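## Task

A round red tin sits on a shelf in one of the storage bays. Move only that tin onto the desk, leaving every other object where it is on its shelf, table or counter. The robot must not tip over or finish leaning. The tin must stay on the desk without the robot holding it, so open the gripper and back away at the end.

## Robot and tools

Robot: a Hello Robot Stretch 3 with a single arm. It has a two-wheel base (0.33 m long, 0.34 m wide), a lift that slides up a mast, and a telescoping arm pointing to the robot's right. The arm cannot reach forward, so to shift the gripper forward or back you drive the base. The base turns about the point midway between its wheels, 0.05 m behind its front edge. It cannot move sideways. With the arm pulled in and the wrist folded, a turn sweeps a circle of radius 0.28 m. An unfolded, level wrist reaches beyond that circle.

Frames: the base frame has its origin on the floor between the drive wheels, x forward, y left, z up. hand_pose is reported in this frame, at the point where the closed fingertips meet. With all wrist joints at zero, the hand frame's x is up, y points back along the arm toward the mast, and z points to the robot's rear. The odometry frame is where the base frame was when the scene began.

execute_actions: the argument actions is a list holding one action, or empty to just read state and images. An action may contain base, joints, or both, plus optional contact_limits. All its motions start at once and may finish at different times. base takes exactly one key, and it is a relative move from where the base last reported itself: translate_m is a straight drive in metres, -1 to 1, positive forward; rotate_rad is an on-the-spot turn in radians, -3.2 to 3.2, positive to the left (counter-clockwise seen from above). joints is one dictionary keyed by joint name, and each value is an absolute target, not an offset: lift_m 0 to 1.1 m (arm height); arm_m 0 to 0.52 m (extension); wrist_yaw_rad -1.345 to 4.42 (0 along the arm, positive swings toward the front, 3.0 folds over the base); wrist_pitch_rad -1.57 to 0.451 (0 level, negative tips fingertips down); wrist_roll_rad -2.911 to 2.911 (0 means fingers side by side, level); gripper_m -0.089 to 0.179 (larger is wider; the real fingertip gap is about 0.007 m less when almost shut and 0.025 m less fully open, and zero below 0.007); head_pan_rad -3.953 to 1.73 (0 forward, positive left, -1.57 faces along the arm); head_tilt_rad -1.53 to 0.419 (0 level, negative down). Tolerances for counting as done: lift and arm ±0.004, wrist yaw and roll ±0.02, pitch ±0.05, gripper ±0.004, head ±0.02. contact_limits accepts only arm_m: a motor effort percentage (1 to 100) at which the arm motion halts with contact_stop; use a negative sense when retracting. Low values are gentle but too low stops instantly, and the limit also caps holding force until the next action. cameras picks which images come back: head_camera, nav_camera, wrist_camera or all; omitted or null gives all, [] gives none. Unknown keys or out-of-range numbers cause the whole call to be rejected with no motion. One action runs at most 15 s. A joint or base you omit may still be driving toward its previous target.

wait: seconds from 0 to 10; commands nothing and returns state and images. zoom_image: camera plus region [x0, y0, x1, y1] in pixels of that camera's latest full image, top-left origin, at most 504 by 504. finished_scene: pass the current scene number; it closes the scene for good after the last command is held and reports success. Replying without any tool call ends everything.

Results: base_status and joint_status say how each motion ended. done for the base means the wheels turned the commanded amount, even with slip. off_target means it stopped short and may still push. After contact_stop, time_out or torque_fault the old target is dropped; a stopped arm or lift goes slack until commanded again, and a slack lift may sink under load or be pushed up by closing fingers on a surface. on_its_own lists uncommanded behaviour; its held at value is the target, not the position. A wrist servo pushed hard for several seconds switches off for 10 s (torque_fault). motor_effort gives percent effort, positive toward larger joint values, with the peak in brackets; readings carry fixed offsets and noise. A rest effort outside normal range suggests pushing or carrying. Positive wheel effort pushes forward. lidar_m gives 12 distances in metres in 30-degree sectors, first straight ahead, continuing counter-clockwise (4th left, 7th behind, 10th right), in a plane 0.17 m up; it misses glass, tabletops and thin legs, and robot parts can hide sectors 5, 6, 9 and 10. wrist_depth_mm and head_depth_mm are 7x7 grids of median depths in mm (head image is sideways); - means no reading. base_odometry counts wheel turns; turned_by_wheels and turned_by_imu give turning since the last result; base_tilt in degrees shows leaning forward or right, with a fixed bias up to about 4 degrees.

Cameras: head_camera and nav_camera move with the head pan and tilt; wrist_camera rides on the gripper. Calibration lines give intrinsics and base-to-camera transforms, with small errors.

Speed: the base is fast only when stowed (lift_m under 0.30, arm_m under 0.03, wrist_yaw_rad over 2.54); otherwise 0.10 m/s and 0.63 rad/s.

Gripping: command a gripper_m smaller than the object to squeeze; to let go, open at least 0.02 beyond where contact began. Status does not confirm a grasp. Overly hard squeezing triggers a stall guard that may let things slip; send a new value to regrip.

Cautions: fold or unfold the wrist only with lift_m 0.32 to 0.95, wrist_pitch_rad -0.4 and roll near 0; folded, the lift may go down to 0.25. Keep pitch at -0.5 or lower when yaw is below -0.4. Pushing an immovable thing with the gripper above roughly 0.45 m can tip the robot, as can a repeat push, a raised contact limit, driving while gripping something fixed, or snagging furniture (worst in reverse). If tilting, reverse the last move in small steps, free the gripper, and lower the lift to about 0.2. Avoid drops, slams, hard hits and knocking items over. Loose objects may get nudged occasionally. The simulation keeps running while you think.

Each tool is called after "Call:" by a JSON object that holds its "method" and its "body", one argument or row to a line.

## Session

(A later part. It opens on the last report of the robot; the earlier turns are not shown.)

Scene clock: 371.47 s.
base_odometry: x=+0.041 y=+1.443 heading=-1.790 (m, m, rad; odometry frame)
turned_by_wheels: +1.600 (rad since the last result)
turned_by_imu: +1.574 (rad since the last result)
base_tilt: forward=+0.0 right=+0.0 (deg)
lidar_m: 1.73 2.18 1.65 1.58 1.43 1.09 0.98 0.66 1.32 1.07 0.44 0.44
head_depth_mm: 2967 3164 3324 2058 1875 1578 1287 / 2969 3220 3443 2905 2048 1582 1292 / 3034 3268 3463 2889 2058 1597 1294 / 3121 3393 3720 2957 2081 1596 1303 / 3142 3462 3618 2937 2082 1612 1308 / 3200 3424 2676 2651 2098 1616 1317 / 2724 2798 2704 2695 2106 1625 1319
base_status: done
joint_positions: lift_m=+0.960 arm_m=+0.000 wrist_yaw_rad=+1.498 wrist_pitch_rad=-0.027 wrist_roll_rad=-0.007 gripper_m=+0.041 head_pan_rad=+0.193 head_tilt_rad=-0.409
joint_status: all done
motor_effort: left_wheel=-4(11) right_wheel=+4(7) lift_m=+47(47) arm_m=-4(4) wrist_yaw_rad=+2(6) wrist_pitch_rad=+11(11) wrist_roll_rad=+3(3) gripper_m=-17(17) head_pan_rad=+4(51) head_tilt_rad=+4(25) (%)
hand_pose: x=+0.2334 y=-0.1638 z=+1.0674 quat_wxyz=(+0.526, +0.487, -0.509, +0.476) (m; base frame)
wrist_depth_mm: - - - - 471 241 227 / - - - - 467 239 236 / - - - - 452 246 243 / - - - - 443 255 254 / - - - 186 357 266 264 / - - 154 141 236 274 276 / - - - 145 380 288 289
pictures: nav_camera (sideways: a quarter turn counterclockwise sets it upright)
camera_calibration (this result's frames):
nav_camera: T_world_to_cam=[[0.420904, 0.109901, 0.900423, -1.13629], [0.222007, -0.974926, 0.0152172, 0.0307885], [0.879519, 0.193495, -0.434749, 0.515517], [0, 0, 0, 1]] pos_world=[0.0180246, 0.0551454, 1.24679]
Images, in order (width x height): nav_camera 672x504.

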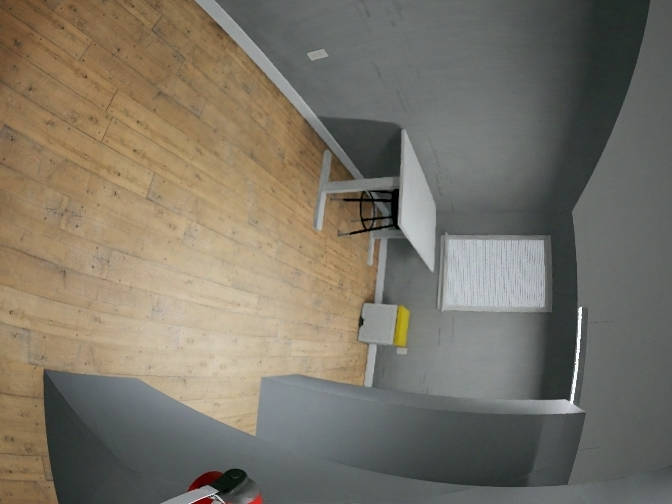

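Call:
{"method": "execute_actions", "body": {
  "actions": [
    {"base":{"rotate_rad":0.2}}
  ],
  "cameras": []
}}

Call:
{"method": "execute_actions", "body": {
  "actions": [
    {"base":{"translate_m":1.0}}
  ],
  "cameras": []
}}

Call:
{"method": "execute_actions", "body": {
  "actions": [
    {"base":{"translate_m":0.7},"joints":{"head_tilt_rad":-0.7}}
  ],
  "cameras": ["nav_camera","head_camera"]
}}

Scene clock: 381.27 s.
base_odometry: x=+0.041 y=+1.443 heading=-1.590 (m, m, rad; odometry frame)
turned_by_wheels: +0.200 (rad since the last result)
turned_by_imu: +0.197 (rad since the last result)
base_tilt: forward=+0.1 right=+0.0 (deg)
lidar_m: 2.37 1.87 1.61 1.58 1.24 1.06 0.66 0.68 1.32 0.67 0.44 0.58
head_depth_mm: 2925 3199 3205 2865 2036 1576 1290 / 3054 3300 3601 2886 2037 1582 1285 / 3214 3393 3609 2929 2052 1587 1300 / 3210 3501 2925 2754 2087 1601 1297 / 2760 2942 2820 2715 2106 1614 1313 / 2354 2458 2545 2630 2090 1610 1309 / 2031 2106 2192 2271 2101 1629 1320
base_status: done
joint_positions: lift_m=+0.960 arm_m=+0.000 wrist_yaw_rad=+1.499 wrist_pitch_rad=-0.027 wrist_roll_rad=-0.007 gripper_m=+0.041 head_pan_rad=+0.193 head_tilt_rad=-0.409
joint_status: not commanded
motor_effort: left_wheel=-4(11) right_wheel=+3(7) lift_m=+47(47) arm_m=-4(4) wrist_yaw_rad=+2(1) wrist_pitch_rad=+11(11) wrist_roll_rad=+3(3) gripper_m=-16(17) head_pan_rad=+4(4) head_tilt_rad=+4(4) (%)
hand_pose: x=+0.2334 y=-0.1638 z=+1.0674 quat_wxyz=(+0.526, +0.487, -0.509, +0.476) (m; base frame)
wrist_depth_mm: - - - - - 437 251 / - - - - - 425 243 / - - - - - 409 240 / - - - - - 401 234 / - - - 187 - 385 230 / - - 153 141 378 366 224 / - - - 146 - 331 223
pictures: none
No camera images: the call's "cameras" was empty. Leave "cameras" out to get every camera's image.

Scene clock: 392.20 s.
base_odometry: x=+0.022 y=+0.444 heading=-1.591 (m, m, rad; odometry frame)
turned_by_wheels: +0.000 (rad since the last result)
turned_by_imu: +0.008 (rad since the last result)
base_tilt: forward=+0.1 right=+0.0 (deg)
lidar_m: 1.97 1.42 1.36 1.36 1.57 2.03 1.65 0.63 0.57 1.48 0.91 1.07
head_depth_mm: 2179 2337 2504 2404 2033 1580 1288 / 2270 2430 2655 2767 2051 1587 1292 / 2367 2556 2641 2888 2060 1591 1302 / 2457 2664 2315 2137 2071 1604 1304 / 2316 2445 2330 1524 1935 1600 1307 / 1972 2043 2063 1507 1717 1620 1313 / 1701 1766 1810 1683 1949 1626 1311
base_status: done
joint_positions: lift_m=+0.960 arm_m=+0.000 wrist_yaw_rad=+1.499 wrist_pitch_rad=-0.027 wrist_roll_rad=-0.007 gripper_m=+0.041 head_pan_rad=+0.193 head_tilt_rad=-0.408
joint_status: not commanded
motor_effort: left_wheel=-4(6) right_wheel=+3(8) lift_m=+47(46) arm_m=-3(4) wrist_yaw_rad=+2(2) wrist_pitch_rad=+11(11) wrist_roll_rad=+3(3) gripper_m=-18(17) head_pan_rad=+4(3) head_tilt_rad=+4(4) (%)
hand_pose: x=+0.2334 y=-0.1638 z=+1.0674 quat_wxyz=(+0.526, +0.487, -0.509, +0.476) (m; base frame)
wrist_depth_mm: - - - - - - 626 / - - - - - - 624 / - - - - - - 608 / - - - - - - 584 / - - - 185 - 999 575 / - - 153 141 - 952 603 / - - - 145 - 838 607
pictures: none
No camera images: the call's "cameras" was empty. Leave "cameras" out to get every camera's image.

Scene clock: 400.17 s.
base_odometry: x=+0.008 y=-0.256 heading=-1.591 (m, m, rad; odometry frame)
turned_by_wheels: +0.000 (rad since the last result)
turned_by_imu: +0.006 (rad since the last result)
base_tilt: forward=+0.1 right=+0.0 (deg)
lidar_m: 1.00 0.83 0.86 1.18 1.37 2.33 1.46 1.13 1.81 0.72 0.83 1.65
head_depth_mm: 1649 1851 2095 1848 1544 1304 1132 / 1718 1923 2179 1901 1540 1304 1126 / 1793 1641 2234 1895 1554 1307 1131 / 1858 1569 1146 1886 1555 1313 1134 / 1929 1572 1099 945 1553 1317 1139 / 1705 1590 1108 853 1446 1287 1139 / 1479 1502 1110 856 735 1282 1140
base_status: done
joint_positions: lift_m=+0.960 arm_m=+0.000 wrist_yaw_rad=+1.499 wrist_pitch_rad=-0.027 wrist_roll_rad=-0.007 gripper_m=+0.041 head_pan_rad=+0.193 head_tilt_rad=-0.691
joint_status: all done
motor_effort: left_wheel=-5(7) right_wheel=+3(7) lift_m=+47(46) arm_m=-4(4) wrist_yaw_rad=+3(1) wrist_pitch_rad=+11(11) wrist_roll_rad=+3(3) gripper_m=-17(17) head_pan_rad=+4(4) head_tilt_rad=-4(27) (%)
hand_pose: x=+0.2334 y=-0.1638 z=+1.0674 quat_wxyz=(+0.526, +0.487, -0.509, +0.476) (m; base frame)
wrist_depth_mm: - - - - - - - / - - - - - - - / - - - - - - - / - - - - - - - / - - - 186 - - - / 721 757 153 141 - - - / 576 - - 146 - - -
pictures: head_camera (sideways: a quarter turn clockwise sets it upright), nav_camera (sideways: a quarter turn counterclockwise sets it upright)
camera_calibration (this result's frames):
head_camera: T_world_to_cam=[[-0.674482, -0.0778233, -0.734178, 0.982313], [-0.123478, 0.992313, 0.00825236, -0.0118128], [0.727892, 0.0962211, -0.678907, 0.839683], [0, 0, 0, 1]] pos_world=[0.049895, 0.0073737, 1.29136]
nav_camera: T_world_to_cam=[[0.650395, 0.154842, 0.743647, -0.933275], [0.225126, -0.974311, 0.00597462, 0.0428062], [0.725468, 0.163529, -0.668546, 0.820631], [0, 0, 0, 1]] pos_world=[0.00201915, 0.05202, 1.2424]
Images, in order (width x height): head_camera 896x504, nav_camera 672x504.

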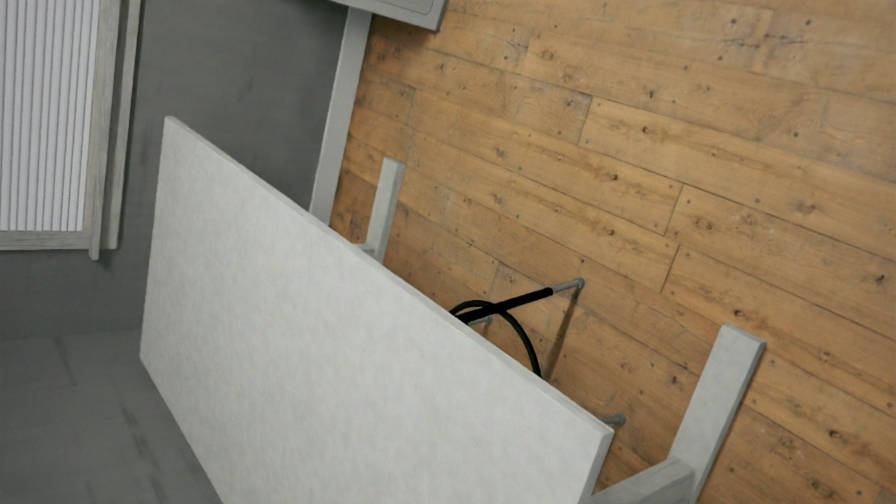

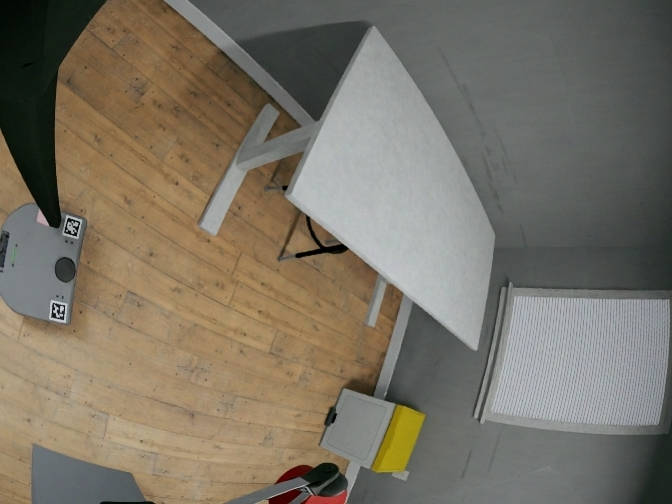

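Call:
{"method": "execute_actions", "body": {
  "actions": [
    {"base":{"rotate_rad":1.95},"joints":{"wrist_yaw_rad":0,"head_pan_rad":-1.57,"head_tilt_rad":-0.8}}
  ],
  "cameras": []
}}

Call:
{"method": "execute_actions", "body": {
  "actions": [
    {"joints":{"arm_m":0.35,"lift_m":0.85}}
  ],
  "cameras": ["head_camera","wrist_camera"]
}}

Scene clock: 412.17 s.
base_odometry: x=+0.008 y=-0.256 heading=+0.359 (m, m, rad; odometry frame)
turned_by_wheels: +1.950 (rad since the last result)
turned_by_imu: +1.919 (rad since the last result)
base_tilt: forward=+0.1 right=+0.0 (deg)
lidar_m: 1.27 1.91 2.35 1.13 1.94 0.72 0.77 1.66 1.65 0.98 0.83 1.18
head_depth_mm: 1693 1923 2157 - - - 1101 / 1737 1221 2097 - - 1204 1102 / 1742 1214 - - - 1204 1102 / 1643 1225 413 - 1453 1235 1099 / 1528 1226 915 783 1451 1258 1106 / 1369 1232 947 789 1385 1256 1106 / 1234 1235 945 839 1458 1254 1109
base_status: done
joint_positions: lift_m=+0.960 arm_m=+0.000 wrist_yaw_rad=+0.002 wrist_pitch_rad=-0.027 wrist_roll_rad=-0.007 gripper_m=+0.041 head_pan_rad=-1.563 head_tilt_rad=-0.790
joint_status: all done
motor_effort: left_wheel=-4(10) right_wheel=+4(8) lift_m=+47(47) arm_m=-4(4) wrist_yaw_rad=-2(3) wrist_pitch_rad=+11(11) wrist_roll_rad=+3(3) gripper_m=-18(17) head_pan_rad=-5(52) head_tilt_rad=-4(12) (%)
hand_pose: x=-0.0209 y=-0.4008 z=+1.0674 quat_wxyz=(+0.710, +0.011, -0.704, -0.009) (m; base frame)
wrist_depth_mm: 801 991 - - - - - / 836 982 - - - - - / 839 - - - - - - / 860 - - - - - - / 886 974 - 186 - - - / 704 738 153 142 448 - - / 603 571 557 145 - - -
pictures: none
No camera images: the call's "cameras" was empty. Leave "cameras" out to get every camera's image.

Scene clock: 415.93 s.
base_odometry: x=+0.008 y=-0.256 heading=+0.359 (m, m, rad; odometry frame)
turned_by_wheels: +0.000 (rad since the last result)
turned_by_imu: +0.001 (rad since the last result)
base_tilt: forward=+0.1 right=+0.0 (deg)
lidar_m: 1.28 1.90 2.35 1.13 1.95 0.72 0.77 1.65 1.65 0.98 0.83 1.18
head_depth_mm: 1707 1930 2112 - - 1246 1087 / 1753 1267 - 1683 1445 1251 1102 / 1749 1327 1916 1718 1453 1258 1098 / 1653 1336 880 1599 1448 1258 1106 / 1527 1228 941 785 1451 1254 1103 / 1376 1228 944 787 1388 1255 1103 / 1234 1233 946 835 1448 1263 1107
base_status: not commanded
joint_positions: lift_m=+0.850 arm_m=+0.350 wrist_yaw_rad=+0.001 wrist_pitch_rad=-0.028 wrist_roll_rad=-0.007 gripper_m=+0.041 head_pan_rad=-1.563 head_tilt_rad=-0.790
joint_status: all done
motor_effort: left_wheel=-4(4) right_wheel=+3(3) lift_m=+37(39) arm_m=+4(2) wrist_yaw_rad=-1(2) wrist_pitch_rad=+11(11) wrist_roll_rad=+3(3) gripper_m=-17(17) head_pan_rad=-5(5) head_tilt_rad=-4(5) (%)
hand_pose: x=-0.0212 y=-0.7501 z=+0.9576 quat_wxyz=(+0.710, +0.011, -0.704, -0.010) (m; base frame)
wrist_depth_mm: 638 761 - - - - - / 657 794 - - - - - / 663 815 - - - - - / 684 851 - - - - - / 675 754 823 186 898 - - / 520 535 154 142 329 - - / 403 412 405 146 436 - -
pictures: head_camera (sideways: a quarter turn clockwise sets it upright), wrist_camera
camera_calibration (this result's frames):
head_camera: T_world_to_cam=[[0.0473185, 0.746479, -0.663724, 0.886097], [0.998072, -0.0620445, 0.00137464, -0.00969965], [-0.0401543, -0.66251, -0.747976, 0.934197], [0, 0, 0, 1]] pos_world=[0.00526419, -0.0431398, 1.28689]
wrist_camera: T_world_to_cam=[[-0.997944, 0.0326532, 0.0551435, -0.0571763], [-0.0469998, 0.212048, -0.976128, 1.1209], [-0.0435668, -0.976714, -0.210077, -0.361862], [0, 0, 0, 1]] pos_world=[-0.020142, -0.589253, 1.02127]
Images, in order (width x height): head_camera 896x504, wrist_camera 644x364.

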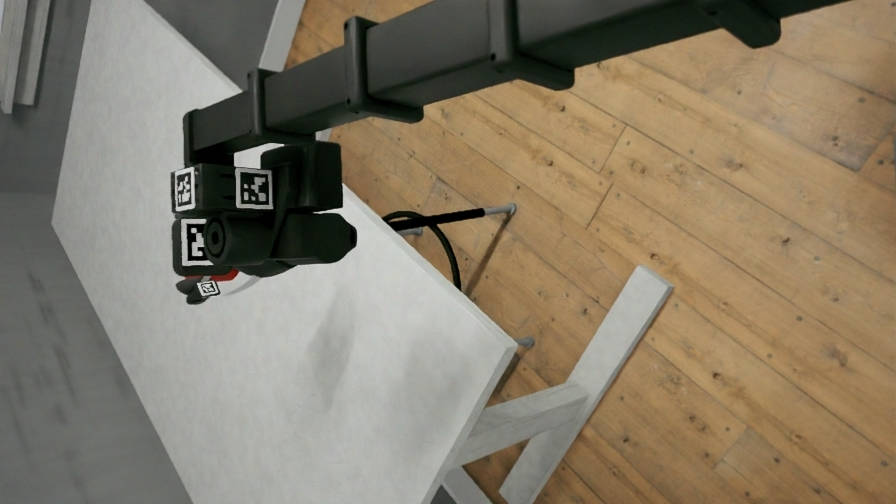

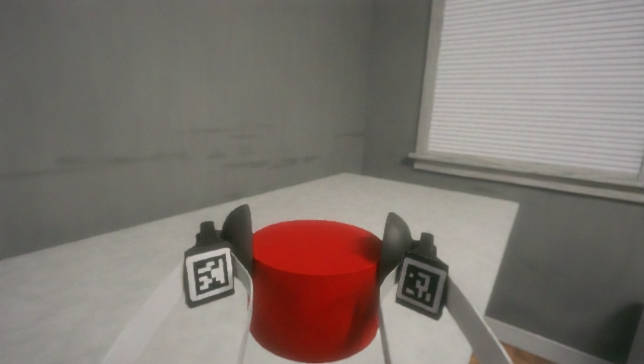

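Call:
{"method": "execute_actions", "body": {
  "actions": [
    {"base":{"translate_m":0.1},"joints":{"arm_m":0.42}}
  ],
  "cameras": []
}}

Call:
{"method": "execute_actions", "body": {
  "actions": [
    {"joints":{"lift_m":0.7}}
  ],
  "cameras": ["head_camera","wrist_camera"]
}}

Scene clock: 423.47 s.
base_odometry: x=+0.101 y=-0.221 heading=+0.359 (m, m, rad; odometry frame)
turned_by_wheels: +0.000 (rad since the last result)
turned_by_imu: +0.001 (rad since the last result)
base_tilt: forward=+0.0 right=+0.0 (deg)
lidar_m: 1.19 1.78 2.32 1.13 2.02 0.81 0.86 1.72 1.71 0.81 0.80 1.10
head_depth_mm: 1713 1257 2174 - - 1251 1090 / 1757 1261 - 1662 1438 1247 1098 / 1738 - 904 1635 1452 1252 1100 / 1595 1373 910 782 1458 1249 1102 / 1448 1223 940 805 1392 1259 1104 / 1284 1228 945 1090 1427 1256 1108 / 1145 1197 941 1556 1455 1265 1107
base_status: done
joint_positions: lift_m=+0.850 arm_m=+0.420 wrist_yaw_rad=+0.001 wrist_pitch_rad=-0.028 wrist_roll_rad=-0.007 gripper_m=+0.041 head_pan_rad=-1.563 head_tilt_rad=-0.790
joint_status: all done
motor_effort: left_wheel=-4(6) right_wheel=+3(8) lift_m=+37(37) arm_m=+4(9) wrist_yaw_rad=-1(1) wrist_pitch_rad=+11(11) wrist_roll_rad=+3(3) gripper_m=-17(17) head_pan_rad=-3(4) head_tilt_rad=-5(4) (%)
hand_pose: x=-0.0212 y=-0.8201 z=+0.9576 quat_wxyz=(+0.710, +0.011, -0.704, -0.010) (m; base frame)
wrist_depth_mm: 539 651 844 - - - - / 563 686 884 - - - - / 567 697 874 - - - - / 582 717 947 - - - - / 595 693 823 186 902 860 - / 529 537 154 142 333 601 - / 407 415 409 146 430 444 -
pictures: none
No camera images: the call's "cameras" was empty. Leave "cameras" out to get every camera's image.

Scene clock: 425.67 s.
base_odometry: x=+0.101 y=-0.221 heading=+0.359 (m, m, rad; odometry frame)
turned_by_wheels: +0.000 (rad since the last result)
turned_by_imu: +0.000 (rad since the last result)
base_tilt: forward=+0.1 right=+0.0 (deg)
lidar_m: 1.19 1.78 2.32 1.14 2.03 0.81 0.86 1.72 1.72 0.81 0.80 1.10
head_depth_mm: 1725 1261 2106 1701 1464 1272 - / 1758 1211 1035 1767 - 1227 1092 / 1734 1211 996 1624 1451 1247 1103 / 1602 1218 - 761 1447 1249 1101 / 1443 1231 937 808 1397 1253 1101 / 1280 1225 943 1089 1428 1259 1110 / 1150 1192 945 1560 1454 1262 1107
base_status: not commanded
joint_positions: lift_m=+0.700 arm_m=+0.420 wrist_yaw_rad=+0.001 wrist_pitch_rad=-0.028 wrist_roll_rad=-0.007 gripper_m=+0.041 head_pan_rad=-1.563 head_tilt_rad=-0.790
joint_status: all done
motor_effort: left_wheel=-4(4) right_wheel=+3(3) lift_m=+37(37) arm_m=+4(4) wrist_yaw_rad=-1(0) wrist_pitch_rad=+11(11) wrist_roll_rad=+3(3) gripper_m=-17(17) head_pan_rad=-4(4) head_tilt_rad=-5(5) (%)
hand_pose: x=-0.0212 y=-0.8201 z=+0.8076 quat_wxyz=(+0.710, +0.011, -0.704, -0.010) (m; base frame)
wrist_depth_mm: 546 654 860 - - - - / 568 665 878 - - - - / 573 699 903 - - - - / 556 635 653 708 744 783 - / 365 370 412 186 452 428 559 / 262 267 154 142 206 296 307 / 204 209 202 146 216 227 229
pictures: head_camera (sideways: a quarter turn clockwise sets it upright), wrist_camera
camera_calibration (this result's frames):
head_camera: T_world_to_cam=[[0.0473184, 0.746479, -0.663724, 0.886097], [0.998072, -0.0620444, 0.00137463, -0.00969963], [-0.0401542, -0.66251, -0.747976, 0.934197], [0, 0, 0, 1]] pos_world=[0.00526419, -0.0431398, 1.28689]
wrist_camera: T_world_to_cam=[[-0.997944, 0.0326586, 0.0551437, -0.0466162], [-0.0469987, 0.212048, -0.976128, 0.989321], [-0.0435721, -0.976713, -0.210077, -0.461739], [0, 0, 0, 1]] pos_world=[-0.0201425, -0.659248, 0.871274]
Images, in order (width x height): head_camera 896x504, wrist_camera 644x364.

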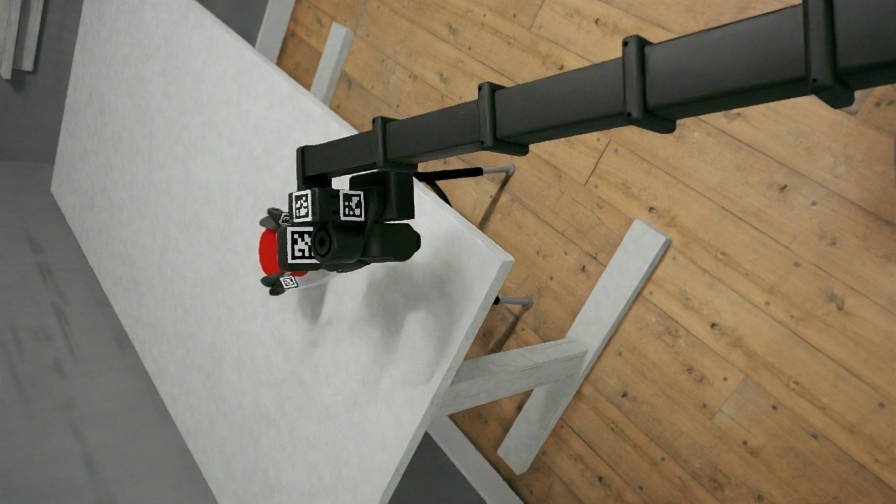

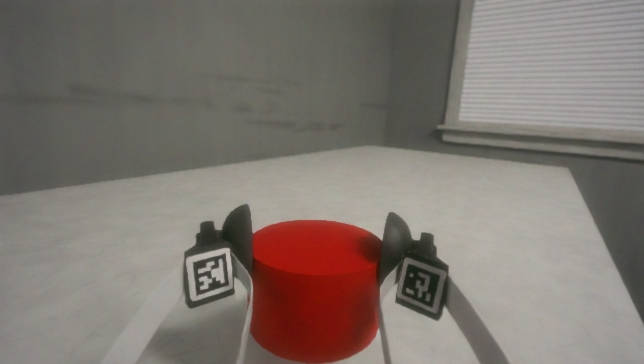

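Call:
{"method": "execute_actions", "body": {
  "actions": [
    {"joints":{"lift_m":0.668}}
  ],
  "cameras": ["wrist_camera"]
}}

Scene clock: 433.20 s.
base_odometry: x=+0.101 y=-0.221 heading=+0.359 (m, m, rad; odometry frame)
turned_by_wheels: +0.000 (rad since the last result)
turned_by_imu: +0.001 (rad since the last result)
base_tilt: forward=+0.0 right=+0.0 (deg)
lidar_m: 1.19 1.78 2.32 1.14 2.02 0.81 0.86 1.72 1.71 0.81 0.80 1.10
head_depth_mm: 1711 1260 2093 1707 1440 1258 - / 1765 1213 1035 1733 - 1225 1106 / 1739 1216 1002 1623 1449 1254 1105 / 1589 1221 929 762 1453 1262 1103 / 1447 1226 943 808 1387 1255 1102 / 1282 1232 944 1085 1424 1254 1103 / 1146 1187 944 1547 1460 1258 1108
base_status: not commanded
joint_positions: lift_m=+0.668 arm_m=+0.420 wrist_yaw_rad=+0.001 wrist_pitch_rad=-0.028 wrist_roll_rad=-0.007 gripper_m=+0.041 head_pan_rad=-1.563 head_tilt_rad=-0.790
joint_status: all done
motor_effort: left_wheel=-4(4) right_wheel=+3(3) lift_m=+38(40) arm_m=+4(4) wrist_yaw_rad=+0(1) wrist_pitch_rad=+11(11) wrist_roll_rad=+3(3) gripper_m=-18(16) head_pan_rad=-6(4) head_tilt_rad=-5(4) (%)
hand_pose: x=-0.0212 y=-0.8201 z=+0.7755 quat_wxyz=(+0.710, +0.011, -0.704, -0.010) (m; base frame)
wrist_depth_mm: 544 656 846 - - - - / 552 668 899 - - - - / 577 700 905 - - - - / 459 489 522 548 581 645 - / 285 292 329 185 357 339 384 / 206 210 154 142 181 232 238 / 160 164 160 145 170 179 180
pictures: wrist_camera
camera_calibration (this result's frames):
wrist_camera: T_world_to_cam=[[-0.997944, 0.0326584, 0.0551438, -0.0448513], [-0.0469986, 0.212056, -0.976127, 0.958078], [-0.0435724, -0.976712, -0.210085, -0.468457], [0, 0, 0, 1]] pos_world=[-0.0201425, -0.659249, 0.839263]
Images, in order (width x height): wrist_camera 644x364.

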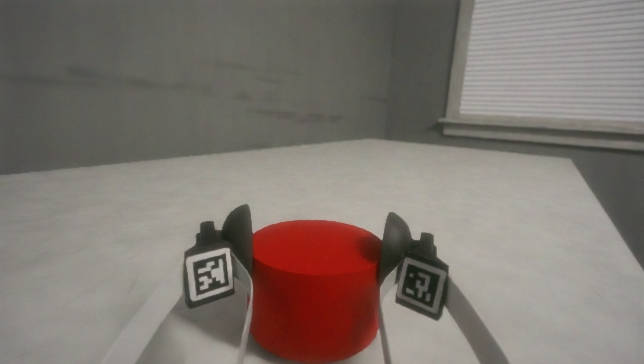

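Depths match those at the shelf grasp; slightly lower and release.

Call:
{"method": "execute_actions", "body": {
  "actions": [
    {"joints":{"lift_m":0.66}}
  ],
  "cameras": []
}}

Call:
{"method": "execute_actions", "body": {
  "actions": [
    {"joints":{"gripper_m":0.15}}
  ],
  "cameras": []
}}

Call:
{"method": "execute_actions", "body": {
  "actions": [
    {"joints":{"lift_m":0.78}}
  ],
  "cameras": []
}}

Call:
{"method": "execute_actions", "body": {
  "actions": [
    {"joints":{"arm_m":0}}
  ],
  "cameras": ["head_camera"]
}}

Scene clock: 439.87 s.
base_odometry: x=+0.101 y=-0.221 heading=+0.359 (m, m, rad; odometry frame)
turned_by_wheels: +0.000 (rad since the last result)
turned_by_imu: +0.001 (rad since the last result)
base_tilt: forward=+0.0 right=+0.0 (deg)
lidar_m: 1.19 1.78 2.32 1.14 2.03 0.81 0.86 1.72 1.71 0.81 0.80 1.10
head_depth_mm: 1703 1265 2084 1702 1443 1258 - / 1758 1215 1032 1737 - - 1088 / 1740 1215 967 1626 1445 1253 1102 / 1579 1222 924 762 1450 1253 1105 / 1442 1226 943 806 1391 1252 1109 / 1278 1226 942 1088 1421 1256 1107 / 1148 1195 942 1555 1457 1265 1105
base_status: not commanded
joint_positions: lift_m=+0.660 arm_m=+0.420 wrist_yaw_rad=+0.001 wrist_pitch_rad=-0.017 wrist_roll_rad=-0.007 gripper_m=+0.041 head_pan_rad=-1.563 head_tilt_rad=-0.790
joint_status: all done
motor_effort: left_wheel=-4(4) right_wheel=+3(3) lift_m=+36(35) arm_m=+4(4) wrist_yaw_rad=-1(2) wrist_pitch_rad=+7(11) wrist_roll_rad=+3(3) gripper_m=-16(16) head_pan_rad=-4(4) head_tilt_rad=-4(5) (%)
hand_pose: x=-0.0212 y=-0.8204 z=+0.7705 quat_wxyz=(+0.710, +0.007, -0.704, -0.006) (m; base frame)
wrist_depth_mm: 544 654 817 - - - - / 561 682 864 - - - - / 570 714 901 - - - - / 460 484 505 544 588 628 - / 277 287 320 184 347 331 376 / 199 204 153 141 175 225 230 / 155 157 157 146 165 172 174
pictures: none
No camera images: the call's "cameras" was empty. Leave "cameras" out to get every camera's image.

Scene clock: 441.47 s.
base_odometry: x=+0.101 y=-0.221 heading=+0.359 (m, m, rad; odometry frame)
turned_by_wheels: +0.000 (rad since the last result)
turned_by_imu: +0.000 (rad since the last result)
base_tilt: forward=+0.0 right=+0.0 (deg)
lidar_m: 1.19 1.78 2.32 1.14 2.03 0.81 0.86 1.72 1.72 0.81 0.80 1.10
head_depth_mm: 1713 1263 2099 1700 1442 1264 - / 1764 1215 1034 1740 - - 1092 / 1736 1215 1002 1634 1451 1257 1100 / 1588 1219 936 762 1452 1250 1104 / 1447 1223 939 805 1395 1260 1104 / 1284 1229 942 1080 1435 1259 1105 / 1153 1192 945 1544 1461 1253 1107
base_status: not commanded
joint_positions: lift_m=+0.660 arm_m=+0.420 wrist_yaw_rad=+0.001 wrist_pitch_rad=-0.017 wrist_roll_rad=-0.007 gripper_m=+0.150 head_pan_rad=-1.563 head_tilt_rad=-0.790
joint_status: all done
motor_effort: left_wheel=-4(4) right_wheel=+3(3) lift_m=+35(36) arm_m=+4(4) wrist_yaw_rad=-1(1) wrist_pitch_rad=+7(7) wrist_roll_rad=+3(3) gripper_m=-1(100) head_pan_rad=-4(3) head_tilt_rad=-5(5) (%)
hand_pose: x=-0.0212 y=-0.8204 z=+0.7703 quat_wxyz=(+0.710, +0.007, -0.704, -0.006) (m; base frame)
wrist_depth_mm: 539 657 822 - - - - / 556 672 877 - - - - / 565 685 910 - - - - / 451 481 513 538 582 638 - / 275 310 291 183 317 363 379 / 209 192 196 142 212 - 231 / 152 157 156 147 165 162 174
pictures: none
No camera images: the call's "cameras" was empty. Leave "cameras" out to get every camera's image.

Scene clock: 443.40 s.
base_odometry: x=+0.101 y=-0.221 heading=+0.359 (m, m, rad; odometry frame)
turned_by_wheels: +0.000 (rad since the last result)
turned_by_imu: +0.000 (rad since the last result)
base_tilt: forward=+0.1 right=+0.0 (deg)
lidar_m: 1.19 1.78 2.33 1.14 2.02 0.81 0.86 1.72 1.71 0.81 0.80 1.10
head_depth_mm: 1724 1262 2090 1710 - - - / 1772 1214 1479 - 1455 1247 1099 / 1734 1266 874 1631 1450 1251 1097 / 1592 1271 878 782 1446 1254 1099 / 1441 1224 938 807 1392 1257 1105 / 1278 1227 943 1087 1418 1258 1108 / 1149 1197 948 1553 1457 1260 1104
base_status: not commanded
joint_positions: lift_m=+0.780 arm_m=+0.420 wrist_yaw_rad=+0.001 wrist_pitch_rad=-0.018 wrist_roll_rad=-0.007 gripper_m=+0.150 head_pan_rad=-1.563 head_tilt_rad=-0.790
joint_status: all done
motor_effort: left_wheel=-4(3) right_wheel=+3(3) lift_m=+46(48) arm_m=+4(4) wrist_yaw_rad=+0(1) wrist_pitch_rad=+7(7) wrist_roll_rad=+3(3) gripper_m=+1(1) head_pan_rad=-5(3) head_tilt_rad=-5(5) (%)
hand_pose: x=-0.0212 y=-0.8204 z=+0.8900 quat_wxyz=(+0.710, +0.007, -0.704, -0.006) (m; base frame)
wrist_depth_mm: 549 666 835 - - - - / 560 655 889 - - - - / 583 683 887 - - - - / 584 711 876 - - - - / 559 636 618 639 658 785 - / 424 398 426 436 455 - - / 319 324 333 337 346 334 -
pictures: none
No camera images: the call's "cameras" was empty. Leave "cameras" out to get every camera's image.

Scene clock: 447.70 s.
base_odometry: x=+0.101 y=-0.221 heading=+0.359 (m, m, rad; odometry frame)
turned_by_wheels: +0.000 (rad since the last result)
turned_by_imu: +0.001 (rad since the last result)
base_tilt: forward=+0.0 right=+0.0 (deg)
lidar_m: 1.19 1.78 2.33 1.14 2.01 0.81 0.86 1.72 1.71 0.81 0.80 1.10
head_depth_mm: 1707 1263 2101 1713 1436 - - / 1748 1218 1035 1739 1450 - - / 1733 1219 938 1625 1513 - 1067 / 1594 1218 909 782 1516 1243 1088 / 1444 1222 939 795 1392 1255 1103 / 1281 1227 946 1088 1416 1255 1108 / 1147 1191 949 1546 1449 1268 1105
base_status: not commanded
joint_positions: lift_m=+0.780 arm_m=+0.000 wrist_yaw_rad=+0.001 wrist_pitch_rad=-0.018 wrist_roll_rad=-0.007 gripper_m=+0.150 head_pan_rad=-1.563 head_tilt_rad=-0.790
joint_status: all done
motor_effort: left_wheel=-4(4) right_wheel=+3(3) lift_m=+45(46) arm_m=-4(6) wrist_yaw_rad=-1(2) wrist_pitch_rad=+7(7) wrist_roll_rad=+3(3) gripper_m=+0(1) head_pan_rad=-3(4) head_tilt_rad=-5(5) (%)
hand_pose: x=-0.0213 y=-0.4011 z=+0.8900 quat_wxyz=(+0.710, +0.007, -0.704, -0.006) (m; base frame)
wrist_depth_mm: 743 867 - - - - - / 763 896 - - - - - / 775 949 - - - - - / 778 900 - - - - - / 704 648 618 604 741 - - / 803 411 432 436 - - - / 880 973 347 356 - - -
pictures: head_camera (sideways: a quarter turn clockwise sets it upright)
camera_calibration (this result's frames):
head_camera: T_world_to_cam=[[0.0473207, 0.746482, -0.663721, 0.886093], [0.998072, -0.0620475, 0.0013743, -0.0096992], [-0.0401563, -0.662506, -0.747979, 0.934201], [0, 0, 0, 1]] pos_world=[0.00526406, -0.0431398, 1.28689]
Images, in order (width x height): head_camera 896x504.

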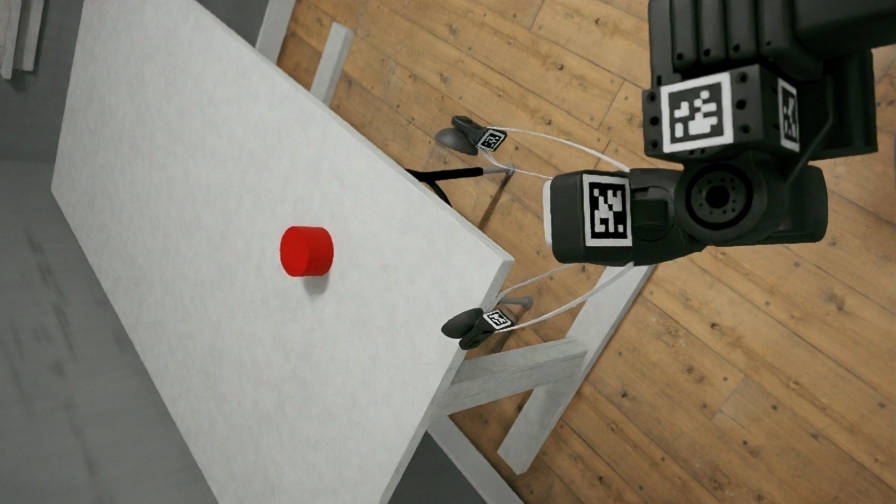

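Call:
{"method": "finished_scene", "body": {
  "scene": 1
}}

The scene is finished: the task was done.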